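# Sort loose wooden strips into their matching colour rows

## Task

Put every loose wooden strip into the row that has the same colour as it, then release it so the gripper holds nothing at the end.

## Robot and tools

Robot: two arms, left_arm and right_arm, each with a parallel two-finger gripper. The names are labels only. left_arm sits on the +y side of the scene. Scene frame: origin on the table top midway between the arms, +x out over the table, +z up. Positions are in metres. Orientations are quaternions written w first (qw, qx, qy, qz). On each gripper the fingers point along its own +z axis and close along its own y axis. The reported end_effector_position is the point between the finger pads, roughly 1 cm back from the tips.

The row format, used by every moving call: one flat list of 16 numbers that covers both arms, even when only one arm should move. The first 8 are left_arm: x, y, z, qw, qx, qy, qz, opening. The next 8 are right_arm in the same order. x, y, z and the quaternion are an absolute target pose for that gripper in the scene frame, not an offset. opening runs from -1 (closed) to +1 (fully open, 0.094 m). A target more than 0.6 m from the arm's last reported position, along any axis of its gripper as oriented in that result, is refused and nothing is sent. To keep an arm still, resend exactly its pose from the last result taken before it stopped, plus the opening it should keep. To keep a gripper's orientation fixed, resend the same quaternion you chose, not the drifted one read back.

Tools:
execute_actions {actions, pictures}: actions holds one action, one wait, or nothing. An empty list returns the current state and sends no command. An action is {"rows": [...], "steps": n}: 1 to 15 rows, each one a 16-number row as above, with steps at most 15 (default 15). Each control step is 1/30 s. Each row is used for one step and the last row repeats to fill the remaining steps. A wait is {"steps": n} with n up to 300, counted from the previous result, so time you spend thinking is included. pictures is a boolean; leave it out to get images.
move {target, speed}: target is one 16-number row. Each gripper travels in a straight line toward its target pose, turning the shorter way; both paths finish together, lasting 0.5 to 10 s (cut off at 10 s). speed is in m/s, 0.002 to 0.5, default 0.25; turn rate is capped at twice that in rad/s. The opening is applied when the move starts. Paths do not avoid obstacles or the other arm. Grippers lag and may overshoot speed, especially with a nearly straight arm.
wait {seconds}: 0 to 10 s of running the scene with no new command.
zoom_image {camera, region}: enlarges part of the latest image from cam_head_left, cam_head_right (504x504) or cam_left_wrist, cam_right_wrist (616x616). region is [x0, y0, x1, y1] in pixels, origin top-left, at most 504x504.
finished_scene {scene}: ends the current scene (pass its number) and reports whether the goal was met. It is final. Replying with no tool call also ends things.

Control details: each step the commanded pose is clipped to within 70 mm and 16 degrees of the measured pose, then solved by damped inverse kinematics with position favoured over orientation. After an action ends an arm only continues to its last clipped pose, so a far target may need several calls; check the result. Final positions are often a centimetre or more off, usually low. Reported hand positions can be inaccurate at long reach. Joint ranges (rad): waist -2.618 to 3.054, shoulder 0 to 3.142, elbow 0 to 3.142, wrist pitch -1.571 to 1.571, wrist yaw -1.571 to 1.571, wrist roll -2.094 to 2.094. The simulation keeps running while you think.

Reading results: the state line lists left_arm and right_arm poses. grip_measured is finger opening on the command scale; the last Joint positions value per arm is the opening in metres (each may be off by about 1 mm). Hand target shows where the controller is currently driving each gripper. HELD marks steps where your row was partly or wholly not sent; a pose unreachable line names the arm whose command the clearance check altered. A move adds a move: line with the ending (done, off_target, moving, held, fault), limits that acted (paced = pose clipped; held = some steps blocked, after which the arm may jump faster), and each gripper's distance to its target. FAULT or OVER-TEMPERATURE FAULT lines mean an arm stopped. MOTOR HOT warns from 75 °C; holding loads heats motors, at 90 °C the arm pauses 10 s, at 100 °C it goes limp and falls. Camera calibration (intrinsics and world-to-camera transforms) is given for projecting points; cameras may be slightly off.

Gripping: to hold, command an opening about 0.03 below grip_measured; smaller gaps grip more lightly. Thin strips under ~2 mm get less force. Finger force tops out around 50 to 62 N.

Avoid: knocking or placing anything off the table (task fails), arms colliding or pressing each other, fast impacts, driving targets deep past contact, and dropping or slipping strips. Random tugs or pushes may disturb held or loose items. Open the gripper at the end.

Each tool is called as a command line: name --argument value for each argument, lists and objects as JSON in quotes; but a table of rows of numbers goes row by row, as --pt "numbers of a row", without its own name.

## Session

execute_actions --actions '[]'

Scene clock: 0.00 s of 5700.00 s.
left_arm: end_effector_position=(+0.3779, +0.4846, +0.1500) grip_measured=+1.000 end_effector_quat_wxyz=(+0.452, -0.386, +0.775, -0.216) | right_arm: end_effector_position=(+0.2091, -0.1748, +0.1091) grip_measured=+1.000 end_effector_quat_wxyz=(-0.186, +0.343, +0.891, +0.233)
Joint positions: left_arm=[ 0.594  1.634  0.971  0.063  0.49  -0.596  0.094] | right_arm=[ 0.322  1.476  1.012 -1.195 -0.6    0.886  0.094]
Joint velocities: left_arm=[ 0.012 -0.017  0.017 -0.051  0.022 -0.037  0.   ] | right_arm=[-0.002 -0.027  0.007  0.022  0.051 -0.037  0.   ]
Motor temperatures (°C, as the motors report them): left_arm=[24 46 31 27 26 26] | right_arm=[24 38 31 27 25 27]
Hand target (left_arm): +0.380, +0.486, +0.161; +0.464, -0.378, +0.772, -0.214
Hand target (right_arm): +0.211, -0.174, +0.112; -0.181, +0.341, +0.891, +0.238
camera_calibration (this result's frames):
cam_left_wrist: T_world_to_cam=[[0.524212, -0.361123, 0.771227, -0.1341], [-0.565846, -0.824509, -0.00145971, 0.658825], [0.636411, -0.435631, -0.636558, 0.176006], [0, 0, 0, 1]] pos_world=[0.331079, 0.571454, 0.216421]
cam_right_wrist: T_world_to_cam=[[-0.69173, -0.625733, -0.36051, 0.0815396], [-0.611332, 0.241642, 0.75358, 0.137835], [-0.384425, 0.741665, -0.549682, 0.377593], [0, 0, 0, 1]] pos_world=[0.285822, -0.262332, 0.133083]

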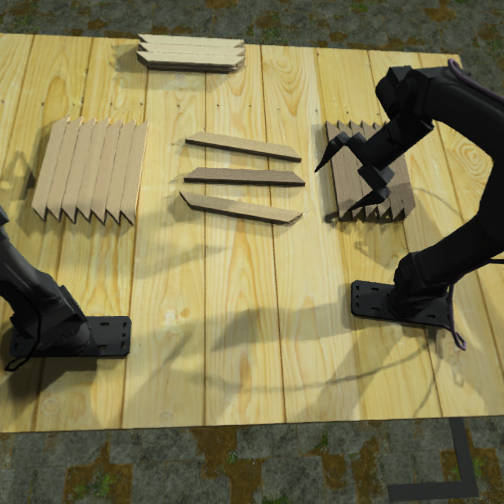

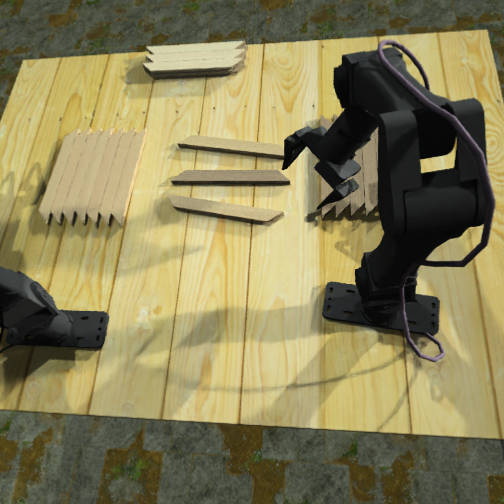

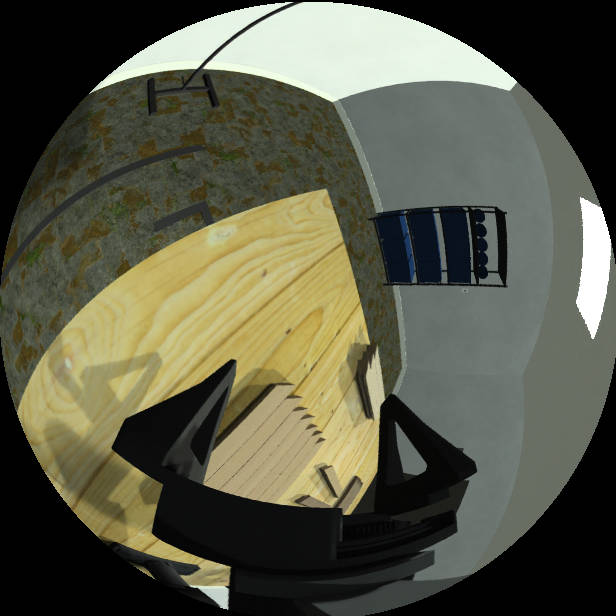

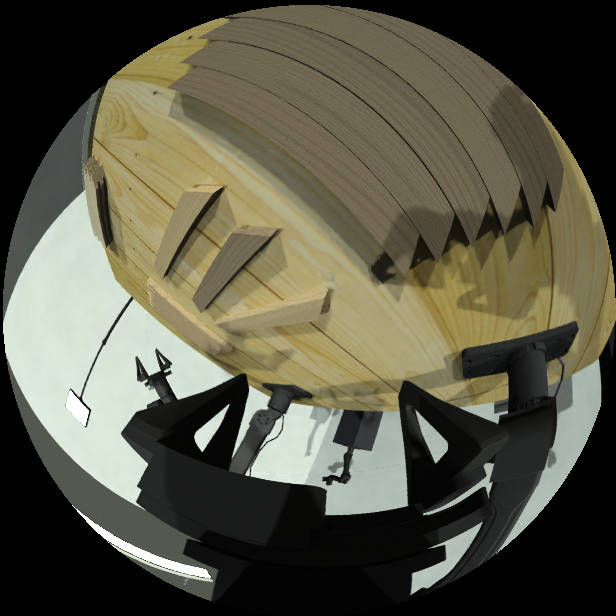

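zoom_image --camera "cam_head_left" --region '[20,20,340,240]'

zoom_image --camera "cam_head_left" --region '[170,110,430,240]'

Region (20, 20, 340, 240) of cam_head_left's 504x504 image, scaled by 1.575, with more detail than that image has; it fills the top 346 rows of this view, and the rest is white.

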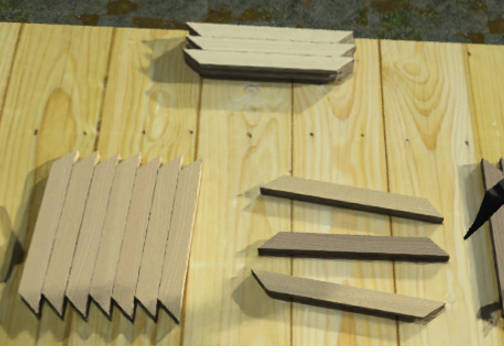

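Region (170, 110, 430, 240) of cam_head_left's 504x504 image, scaled by 1.938, with more detail than that image has.

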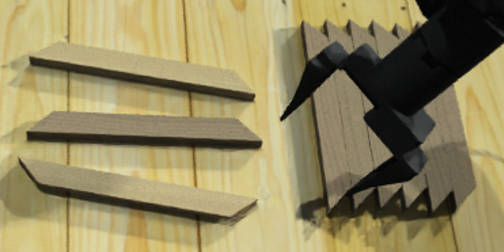

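zoom_image --camera "cam_head_left" --region '[100,25,320,235]'

zoom_image --camera "cam_head_right" --region '[100,25,320,235]'

Region (100, 25, 320, 235) of cam_head_left's 504x504 image, scaled by 2.291, with more detail than that image has; it fills the top 481 rows of this view, and the rest is white.

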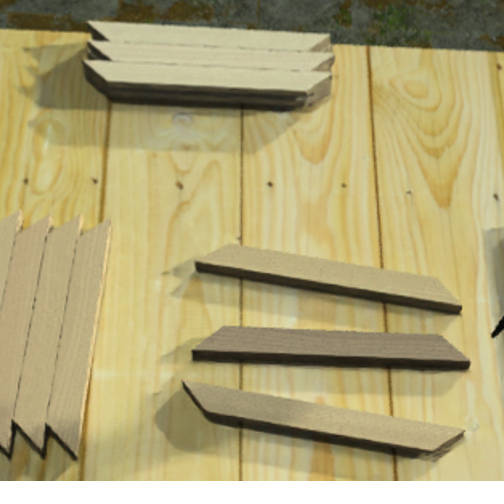

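Region (100, 25, 320, 235) of cam_head_right's 504x504 image, scaled by 2.291, with more detail than that image has; it fills the top 481 rows of this view, and the rest is white.

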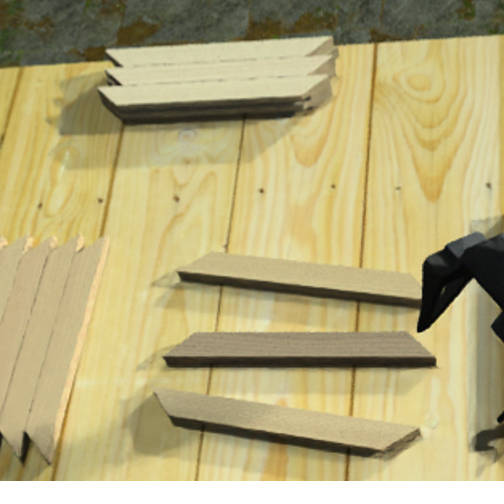

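move --target '[0.21,0.17,0.15,0,-0.632,0.775,0,0.2,0.295,-0.053,0.09,0,-0.6947,0.7193,0,0.2]' --speed 0.2

Scene clock: 126.27 s of 5700.00 s.
left_arm: end_effector_position=(+0.2060, +0.1754, +0.1443) grip_measured=+0.202 end_effector_quat_wxyz=(+0.002, -0.627, +0.779, -0.012) | right_arm: end_effector_position=(+0.2873, -0.0595, +0.0869) grip_measured=+0.203 end_effector_quat_wxyz=(+0.012, +0.688, -0.726, -0.006)
Joint positions: left_arm=[-0.456  1.583  1.382 -1.347  0.007 -1.815  0.056] | right_arm=[ 0.878  2.01   1.681 -1.267 -0.011 -0.785  0.057]
Joint velocities: left_arm=[-0.012  0.022  0.002 -0.051 -0.022  0.051 -0.   ] | right_arm=[-0.002  0.002  0.027  0.022 -0.066 -0.037 -0.   ]
Motor temperatures (°C, as the motors report them): left_arm=[24 49 36 33 26 26] | right_arm=[24 39 34 27 25 27]
Hand target (left_arm): +0.205, +0.171, +0.149; -0.002, -0.625, +0.781, -0.012
Hand target (right_arm): +0.293, -0.051, +0.090; -0.003, +0.694, -0.720, -0.003
Off the commanded pose (left_arm): 0.009 m, 2 deg.
Off the commanded pose (right_arm): 0.011 m, 2 deg.
After step 90, 117.00 s passed at rest.
move: off_target (right_arm)
camera_calibration (this result's frames):
cam_left_wrist: T_world_to_cam=[[0.996703, 0.0656167, -0.0477265, -0.205198], [0.0808619, -0.851777, 0.517627, 0.103265], [-0.00668741, -0.519779, -0.854274, 0.325721], [0, 0, 0, 1]] pos_world=[0.19835, 0.270726, 0.215009]
cam_right_wrist: T_world_to_cam=[[0.994532, -0.0292508, -0.100249, -0.271767], [0.0124376, -0.91996, 0.391816, -0.0424138], [-0.103686, -0.39092, -0.914566, 0.193667], [0, 0, 0, 1]] pos_world=[0.29089, 0.02874, 0.166495]

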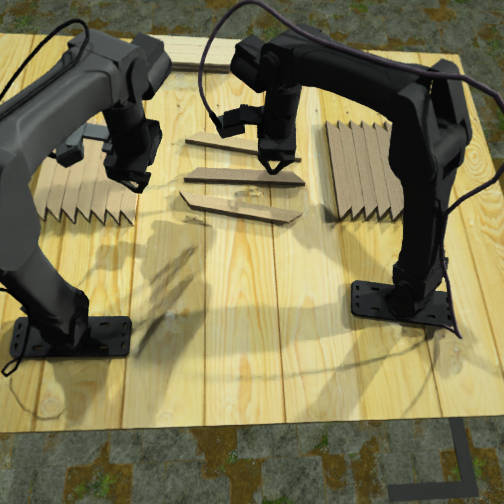

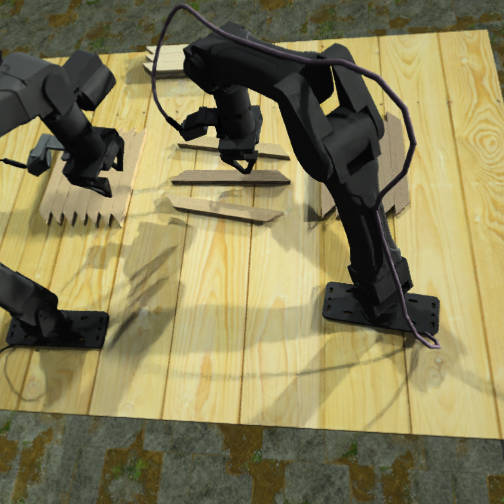

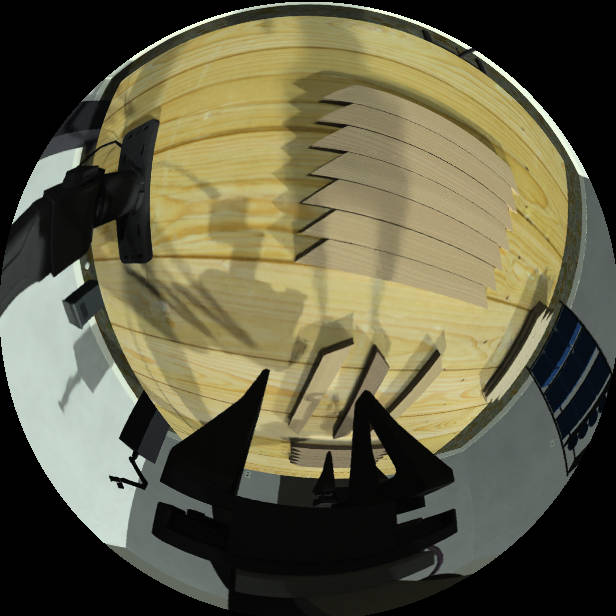

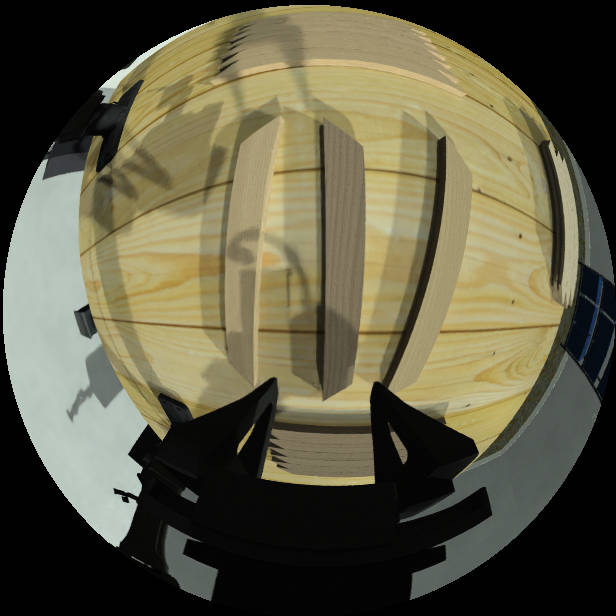

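move --target '[0.21,0.17,0.15,0,-0.632,0.775,0,0.2,0.306,-0.05,0.04,0,-0.6947,0.7193,0,0.2]' --speed 0.08

Scene clock: 148.20 s of 5700.00 s.
left_arm: end_effector_position=(+0.2101, +0.1732, +0.1459) grip_measured=+0.202 end_effector_quat_wxyz=(-0.002, -0.636, +0.772, -0.004) | right_arm: end_effector_position=(+0.3039, -0.0463, +0.0450) grip_measured=+0.203 end_effector_quat_wxyz=(-0.002, +0.696, -0.718, -0.002)
Joint positions: left_arm=[-0.456  1.618  1.425 -1.372  0.008 -1.838  0.056] | right_arm=[ 0.878  2.09   1.633 -1.109 -0.003 -0.806  0.057]
Joint velocities: left_arm=[-0.007 -0.022 -0.007  0.037  0.007 -0.037 -0.   ] | right_arm=[-0.017 -0.012 -0.007 -0.11  -0.007  0.037  0.001]
Motor temperatures (°C, as the motors report them): left_arm=[24 46 36 31 26 26] | right_arm=[24 41 35 27 25 27]
Hand target (left_arm): +0.210, +0.170, +0.150; -0.000, -0.632, +0.775, -0.001
Hand target (right_arm): +0.306, -0.050, +0.040; -0.000, +0.695, -0.719, -0.000
Off the commanded pose (left_arm): 0.005 m, 1 deg.
Off the commanded pose (right_arm): 0.007 m, 0 deg.
After step 90, 17.80 s passed at rest.
move: done
camera_calibration (this result's frames):
cam_left_wrist: T_world_to_cam=[[0.994006, 0.0887796, -0.0638058, -0.210231], [0.108945, -0.853228, 0.510033, 0.0956744], [-0.0091604, -0.513927, -0.857785, 0.32597], [0, 0, 0, 1]] pos_world=[0.201533, 0.267821, 0.217401]
cam_right_wrist: T_world_to_cam=[[0.997235, -0.00701483, -0.0739753, -0.293103], [0.0215967, -0.925198, 0.378871, -0.0164642], [-0.0710995, -0.379421, -0.922488, 0.153215], [0, 0, 0, 1]] pos_world=[0.303542, 0.0408444, 0.125895]

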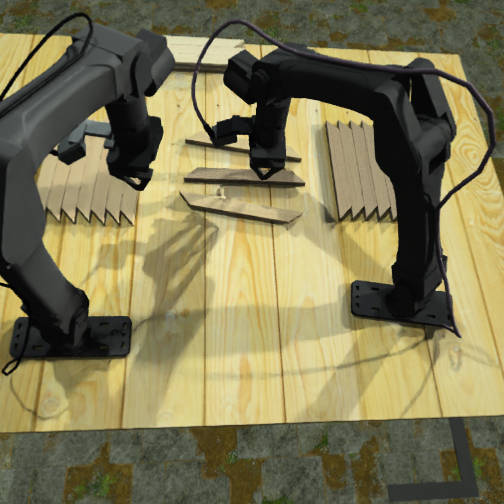

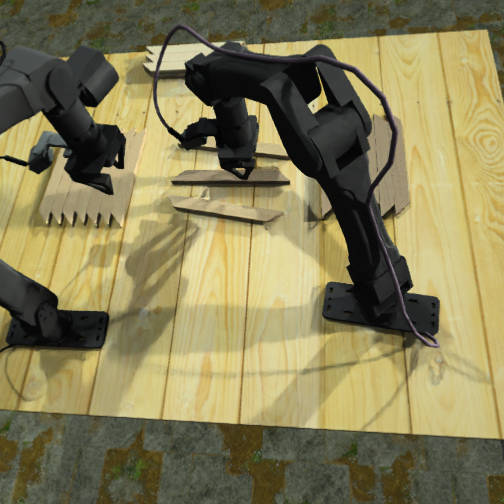

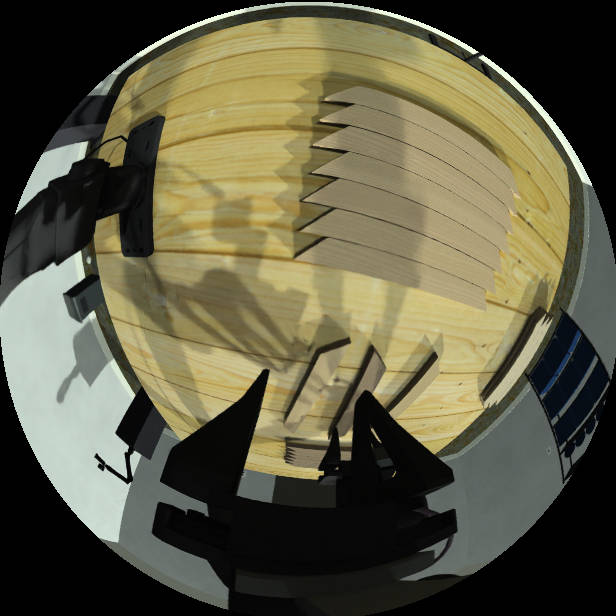

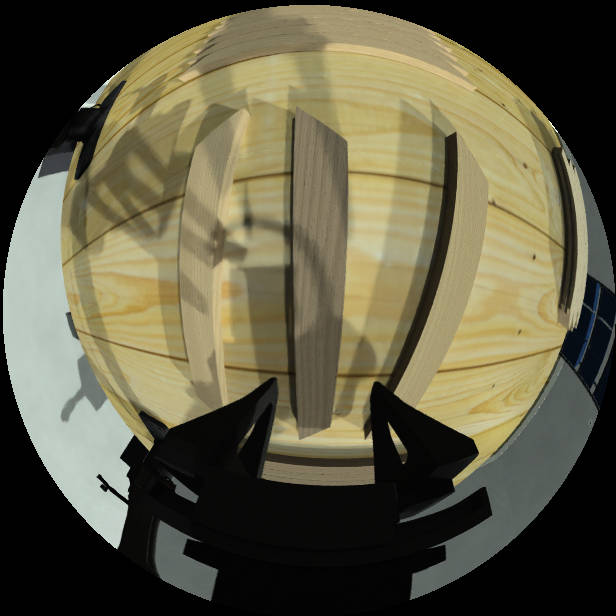

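move --target '[0.21,0.17,0.15,0,-0.632,0.775,0,0.2,0.303,-0.05,0.010,0,-0.6947,0.7193,0,0.2]' --speed 0.04

Scene clock: 165.50 s of 5700.00 s.
left_arm: end_effector_position=(+0.2100, +0.1732, +0.1459) grip_measured=+0.202 end_effector_quat_wxyz=(-0.002, -0.636, +0.772, -0.004) | right_arm: end_effector_position=(+0.3028, -0.0475, +0.0151) grip_measured=+0.203 end_effector_quat_wxyz=(-0.003, +0.696, -0.718, -0.001)
Joint positions: left_arm=[-0.456  1.618  1.425 -1.373  0.008 -1.838  0.056] | right_arm=[ 0.878  2.115  1.548 -0.999 -0.003 -0.806  0.057]
Joint velocities: left_arm=[-0.032  0.007 -0.007 -0.007 -0.037  0.007  0.002] | right_arm=[-0.012 -0.012  0.002 -0.037  0.037  0.051 -0.001]
Motor temperatures (°C, as the motors report them): left_arm=[24 45 36 30 26 26] | right_arm=[24 43 34 27 25 27]
Hand target (left_arm): +0.210, +0.170, +0.150; +0.000, -0.632, +0.775, -0.001
Hand target (right_arm): +0.303, -0.050, +0.010; -0.000, +0.695, -0.719, +0.000
Off the commanded pose (left_arm): 0.005 m, 1 deg.
Off the commanded pose (right_arm): 0.006 m, 0 deg.
After step 90, 13.00 s passed at rest.
move: done
camera_calibration (this result's frames):
cam_left_wrist: T_world_to_cam=[[0.99395, 0.0891696, -0.064134, -0.210158], [0.109447, -0.853272, 0.509851, 0.0956487], [-0.00926062, -0.513785, -0.857869, 0.326], [0, 0, 0, 1]] pos_world=[0.201437, 0.267848, 0.21742]
cam_right_wrist: T_world_to_cam=[[0.997317, -0.00664221, -0.0728983, -0.294184], [0.0215372, -0.925168, 0.378947, -0.00621732], [-0.0699602, -0.3795, -0.922543, 0.124688], [0, 0, 0, 1]] pos_world=[0.302252, 0.0396131, 0.0959406]

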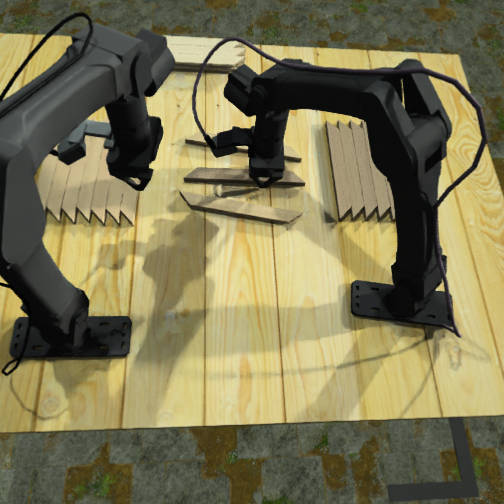

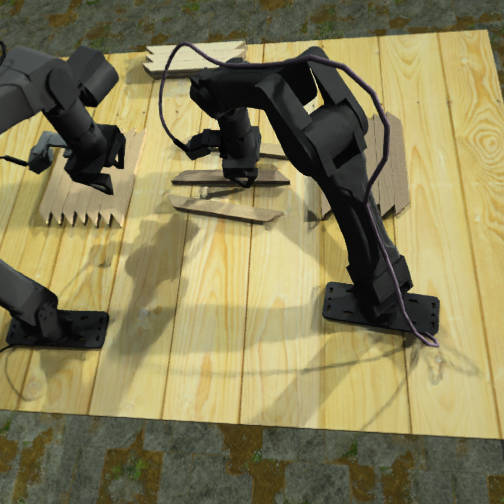

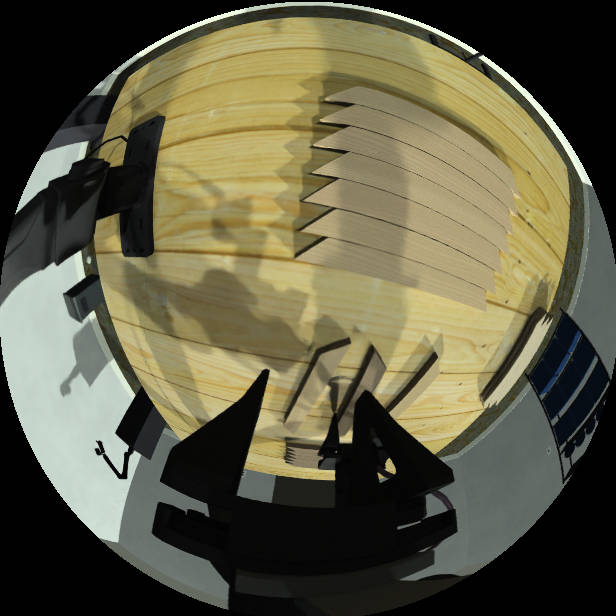

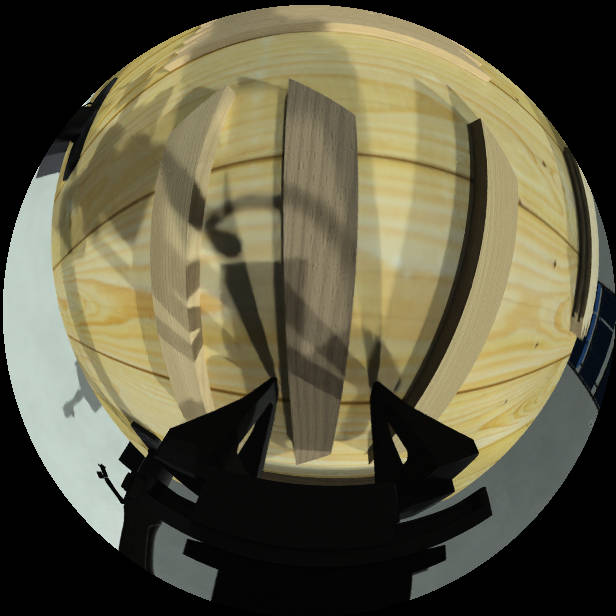

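move --target '[0.21,0.17,0.15,0,-0.632,0.775,0,0.2,0.303,-0.05,0.010,0,-0.6947,0.7193,0,-0.46]' --speed 0.04

move --target '[0.21,0.17,0.15,0,-0.632,0.775,0,0.2,0.30,-0.07,0.10,0,-0.6947,0.7193,0,-0.46]' --speed 0.08

Scene clock: 174.23 s of 5700.00 s.
left_arm: end_effector_position=(+0.2100, +0.1732, +0.1459) grip_measured=+0.202 end_effector_quat_wxyz=(-0.002, -0.636, +0.772, -0.004) | right_arm: end_effector_position=(+0.3031, -0.0473, +0.0151) grip_measured=-0.433 end_effector_quat_wxyz=(-0.003, +0.696, -0.718, -0.001)
Joint positions: left_arm=[-0.456  1.618  1.425 -1.373  0.008 -1.838  0.056] | right_arm=[ 0.878  2.115  1.548 -0.997 -0.002 -0.806  0.027]
Joint velocities: left_arm=[ 0.002 -0.017  0.002  0.022 -0.022 -0.022 -0.001] | right_arm=[-0.002  0.022 -0.002  0.081 -0.051  0.095 -0.   ]
Motor temperatures (°C, as the motors report them): left_arm=[24 45 37 30 26 26] | right_arm=[24 43 34 27 25 27]
Hand target (left_arm): +0.210, +0.170, +0.150; -0.000, -0.632, +0.775, -0.000
Hand target (right_arm): +0.303, -0.050, +0.010; +0.000, +0.695, -0.719, +0.000
Off the commanded pose (left_arm): 0.005 m, 1 deg.
Off the commanded pose (right_arm): 0.006 m, 0 deg.
After step 90, 5.03 s passed at rest.
move: done
camera_calibration (this result's frames):
cam_left_wrist: T_world_to_cam=[[0.99395, 0.0891696, -0.064134, -0.210158], [0.109447, -0.853272, 0.509851, 0.0956487], [-0.00926062, -0.513785, -0.857869, 0.326], [0, 0, 0, 1]] pos_world=[0.201437, 0.267848, 0.21742]
cam_right_wrist: T_world_to_cam=[[0.997418, -0.00659122, -0.0715175, -0.294558], [0.0210091, -0.925447, 0.378294, -0.00588031], [-0.0686791, -0.37882, -0.922919, 0.124439], [0, 0, 0, 1]] pos_world=[0.302467, 0.0397567, 0.0960058]

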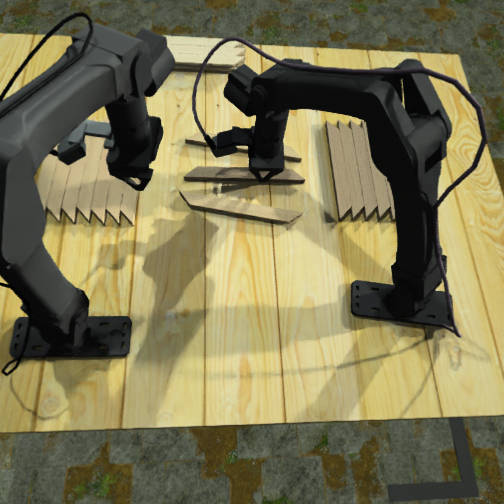

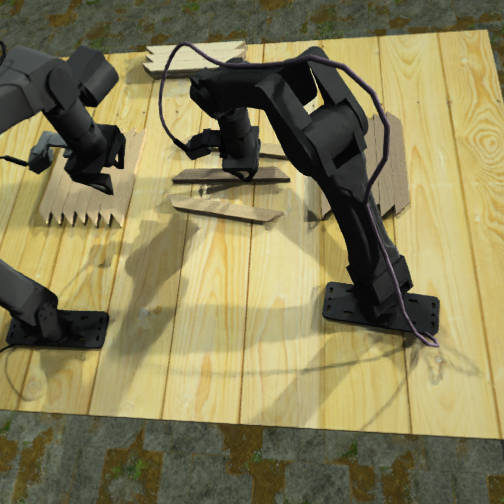

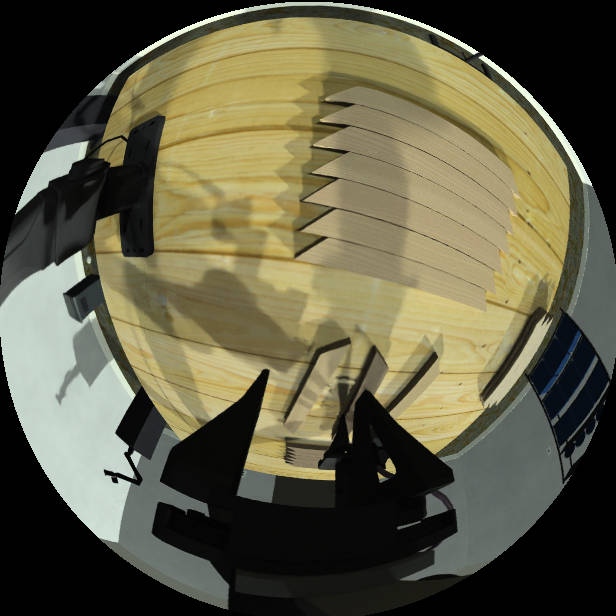

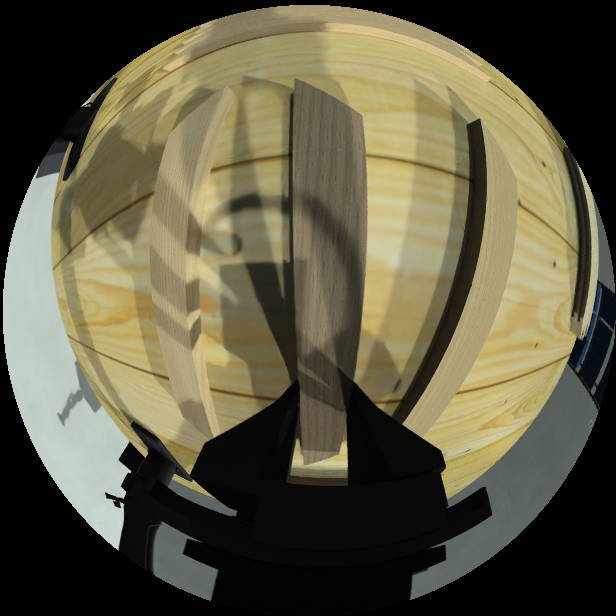

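Scene clock: 175.87 s of 5700.00 s.
left_arm: end_effector_position=(+0.2100, +0.1733, +0.1459) grip_measured=+0.202 end_effector_quat_wxyz=(-0.002, -0.636, +0.772, -0.004) | right_arm: end_effector_position=(+0.2939, -0.0704, +0.0843) grip_measured=-0.433 end_effector_quat_wxyz=(+0.019, +0.696, -0.718, -0.002)
Joint positions: left_arm=[-0.456  1.618  1.425 -1.373  0.008 -1.838  0.056] | right_arm=[ 0.849  2.014  1.677 -1.271 -0.001 -0.835  0.027]
Joint velocities: left_arm=[ 0.012  0.007 -0.012  0.051 -0.022  0.051 -0.   ] | right_arm=[ 0.002 -0.012 -0.007 -0.022  0.037  0.037 -0.   ]
Motor temperatures (°C, as the motors report them): left_arm=[24 45 36 30 26 26] | right_arm=[24 43 34 27 25 27]
Hand target (left_arm): +0.210, +0.170, +0.150; -0.000, -0.632, +0.775, -0.000
Hand target (right_arm): +0.300, -0.070, +0.100; +0.000, +0.695, -0.719, +0.000
Off the commanded pose (left_arm): 0.005 m, 1 deg.
Off the commanded pose (right_arm): 0.017 m, 2 deg.
move: off_target (right_arm)
camera_calibration (this result's frames):
cam_left_wrist: T_world_to_cam=[[0.993928, 0.0891804, -0.0644587, -0.210027], [0.109621, -0.853359, 0.509669, 0.0956991], [-0.00955385, -0.51364, -0.857953, 0.326069], [0, 0, 0, 1]] pos_world=[0.201376, 0.267878, 0.217439]
cam_right_wrist: T_world_to_cam=[[0.994597, -0.00877989, -0.103442, -0.277221], [0.0340227, -0.913821, 0.40469, -0.0584717], [-0.0980809, -0.406023, -0.908584, 0.184522], [0, 0, 0, 1]] pos_world=[0.295811, 0.0190536, 0.162641]

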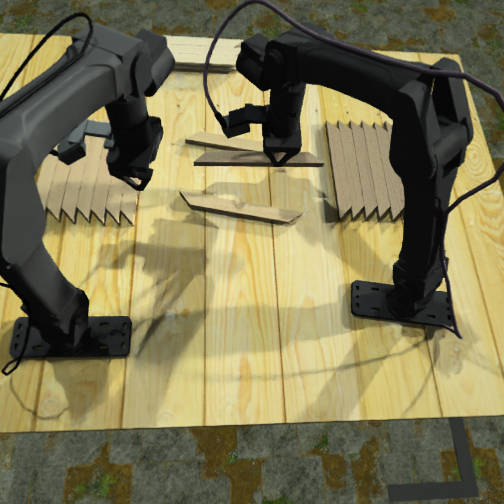

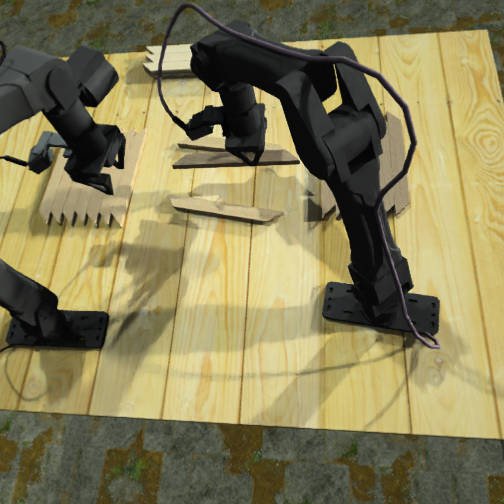

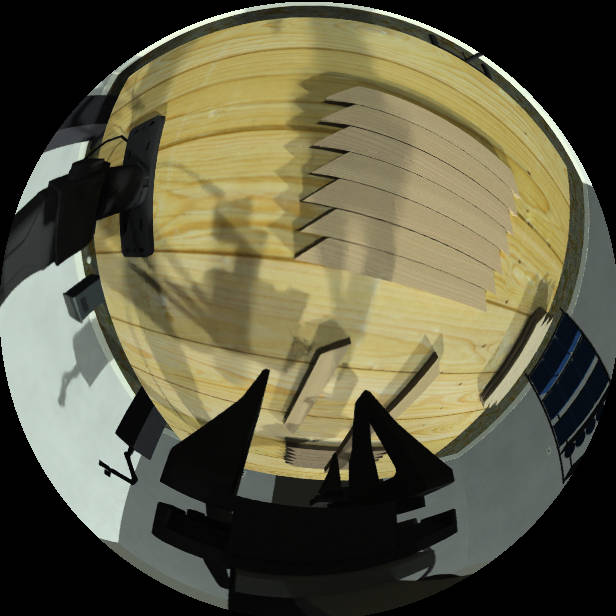

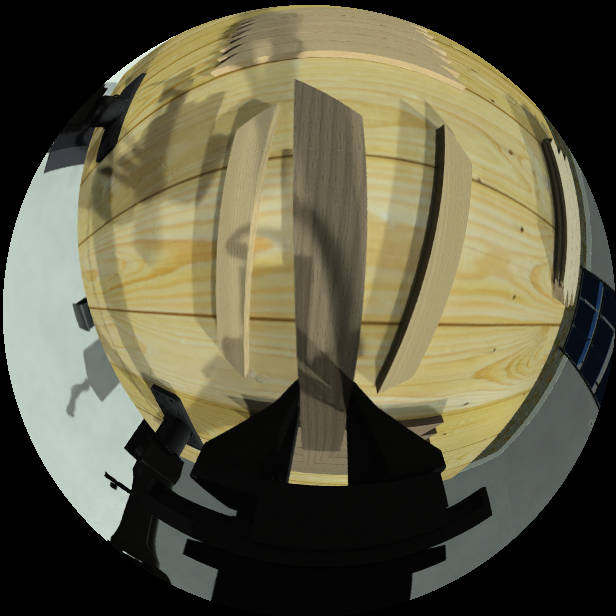

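move --target '[0.21,0.17,0.15,0,-0.632,0.775,0,0.2,0.281,-0.165,0.10,0,0.006,1,0,-0.46]' --speed 0.12

move --target '[0.232,0.07,0.09,0,-0.632,0.775,0,0.2,0.283,-0.165,0.04,0,0.006,1,0,-0.46]' --speed 0.08

Scene clock: 230.10 s of 5700.00 s.
left_arm: end_effector_position=(+0.2100, +0.1733, +0.1459) grip_measured=+0.202 end_effector_quat_wxyz=(-0.002, -0.636, +0.772, -0.004) | right_arm: end_effector_position=(+0.2797, -0.1629, +0.0948) grip_measured=-0.433 end_effector_quat_wxyz=(-0.014, -0.003, +1.000, -0.007)
Joint positions: left_arm=[-0.456  1.618  1.425 -1.373  0.008 -1.838  0.056] | right_arm=[ 0.65   1.754  1.375 -1.222 -0.001  0.499  0.027]
Joint velocities: left_arm=[-0.007  0.017 -0.012  0.022 -0.007 -0.007 -0.   ] | right_arm=[-0.007 -0.012 -0.017 -0.037 -0.007  0.051 -0.   ]
Motor temperatures (°C, as the motors report them): left_arm=[24 44 37 29 26 26] | right_arm=[24 46 36 27 25 27]
Hand target (left_arm): +0.210, +0.170, +0.150; -0.000, -0.632, +0.775, -0.000
Hand target (right_arm): +0.282, -0.166, +0.100; +0.001, +0.006, +1.000, -0.001
Off the commanded pose (left_arm): 0.005 m, 1 deg.
Off the commanded pose (right_arm): 0.006 m, 2 deg.
After step 90, 44.37 s passed at rest.
move: done
camera_calibration (this result's frames):
cam_left_wrist: T_world_to_cam=[[0.993928, 0.0891804, -0.0644587, -0.210027], [0.109621, -0.853359, 0.509669, 0.0956991], [-0.00955385, -0.51364, -0.857953, 0.326069], [0, 0, 0, 1]] pos_world=[0.201376, 0.267878, 0.217439]
cam_right_wrist: T_world_to_cam=[[0.0289852, -0.997696, -0.0613338, -0.15786], [-0.910685, -0.0516535, 0.409858, 0.257453], [-0.412082, 0.043976, -0.910085, 0.316327], [0, 0, 0, 1]] pos_world=[0.369387, -0.158109, 0.172682]

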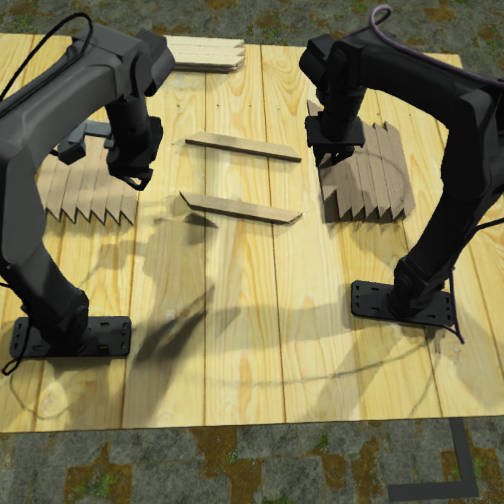

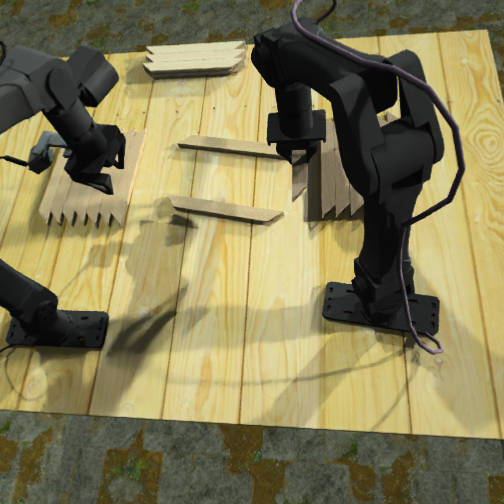

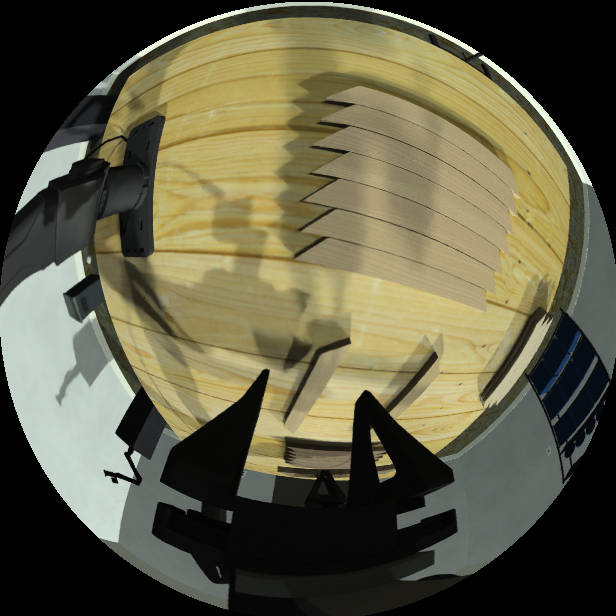

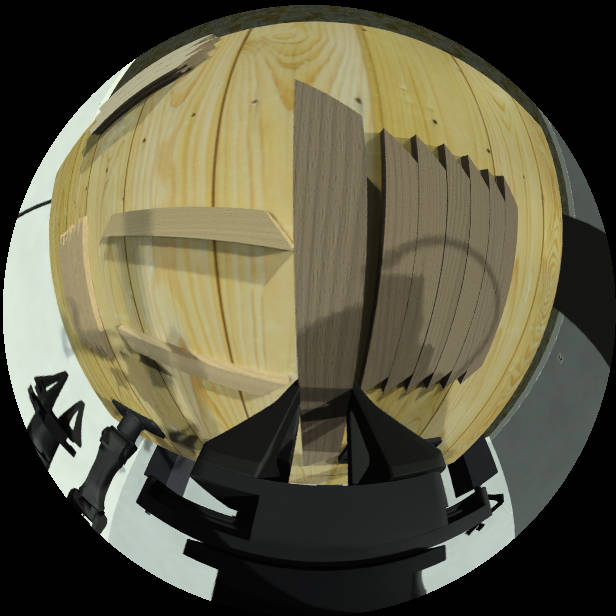

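Scene clock: 232.03 s of 5700.00 s.
left_arm: end_effector_position=(+0.2263, +0.0759, +0.0854) grip_measured=+0.202 end_effector_quat_wxyz=(-0.006, -0.633, +0.774, +0.011) | right_arm: end_effector_position=(+0.2816, -0.1619, +0.0450) grip_measured=-0.433 end_effector_quat_wxyz=(+0.001, -0.002, +1.000, +0.001)
Joint positions: left_arm=[-0.685  1.913  1.54  -1.221  0.008 -2.06   0.056] | right_arm=[ 0.65   1.777  1.198 -0.991 -0.001  0.501  0.027]
Joint velocities: left_arm=[-0.002 -0.012 -0.007  0.051 -0.007 -0.007 -0.   ] | right_arm=[ 0.002  0.002  0.002  0.037 -0.037 -0.051  0.   ]
Motor temperatures (°C, as the motors report them): left_arm=[24 44 37 29 26 26] | right_arm=[24 45 36 27 25 27]
Hand target (left_arm): +0.231, +0.069, +0.090; -0.001, -0.632, +0.775, -0.002
Hand target (right_arm): +0.283, -0.165, +0.040; -0.000, +0.006, +1.000, -0.000
Off the commanded pose (left_arm): 0.009 m, 1 deg.
Off the commanded pose (right_arm): 0.006 m, 1 deg.
move: done
camera_calibration (this result's frames):
cam_left_wrist: T_world_to_cam=[[0.99266, 0.0841172, -0.0868915, -0.218873], [0.116158, -0.863144, 0.491416, 0.042465], [-0.0336633, -0.497902, -0.86658, 0.229342], [0, 0, 0, 1]] pos_world=[0.220054, 0.169254, 0.158857]
cam_right_wrist: T_world_to_cam=[[0.0290855, -0.996647, -0.0764811, -0.159101], [-0.922299, -0.0562576, 0.382361, 0.283403], [-0.385381, 0.0594173, -0.920842, 0.267209], [0, 0, 0, 1]] pos_world=[0.368988, -0.158501, 0.125527]

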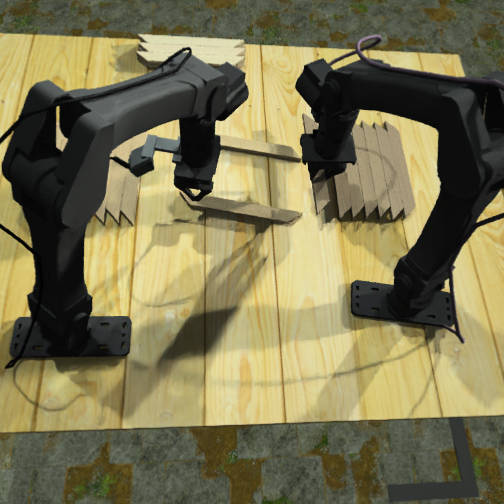

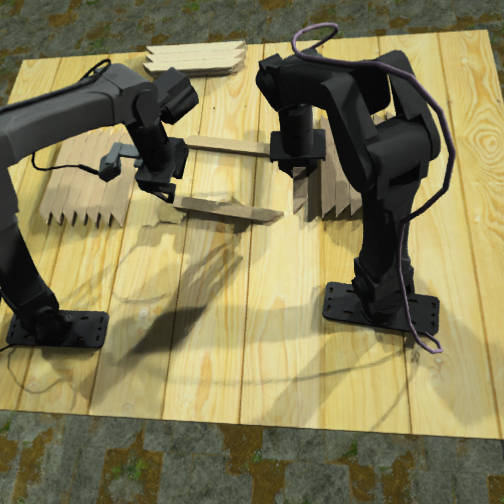

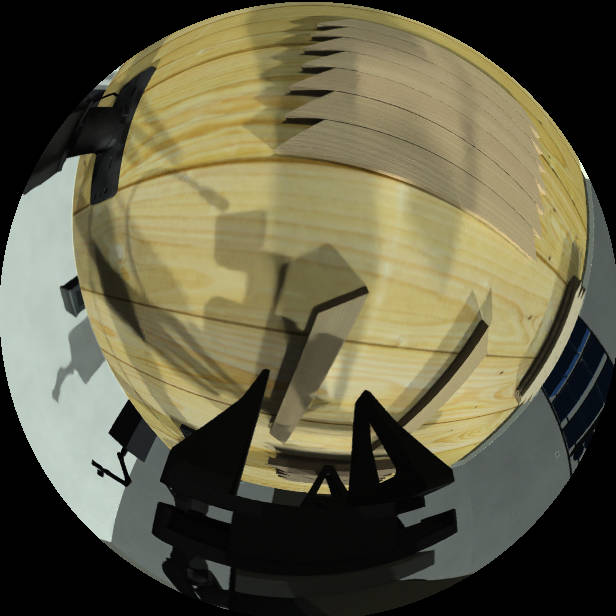

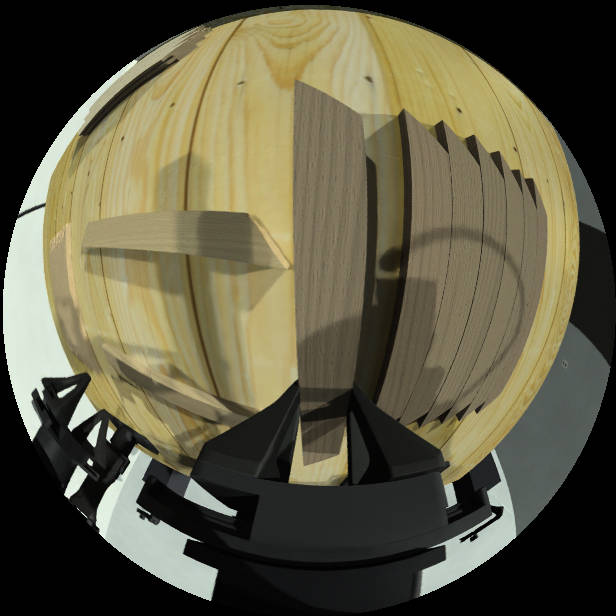

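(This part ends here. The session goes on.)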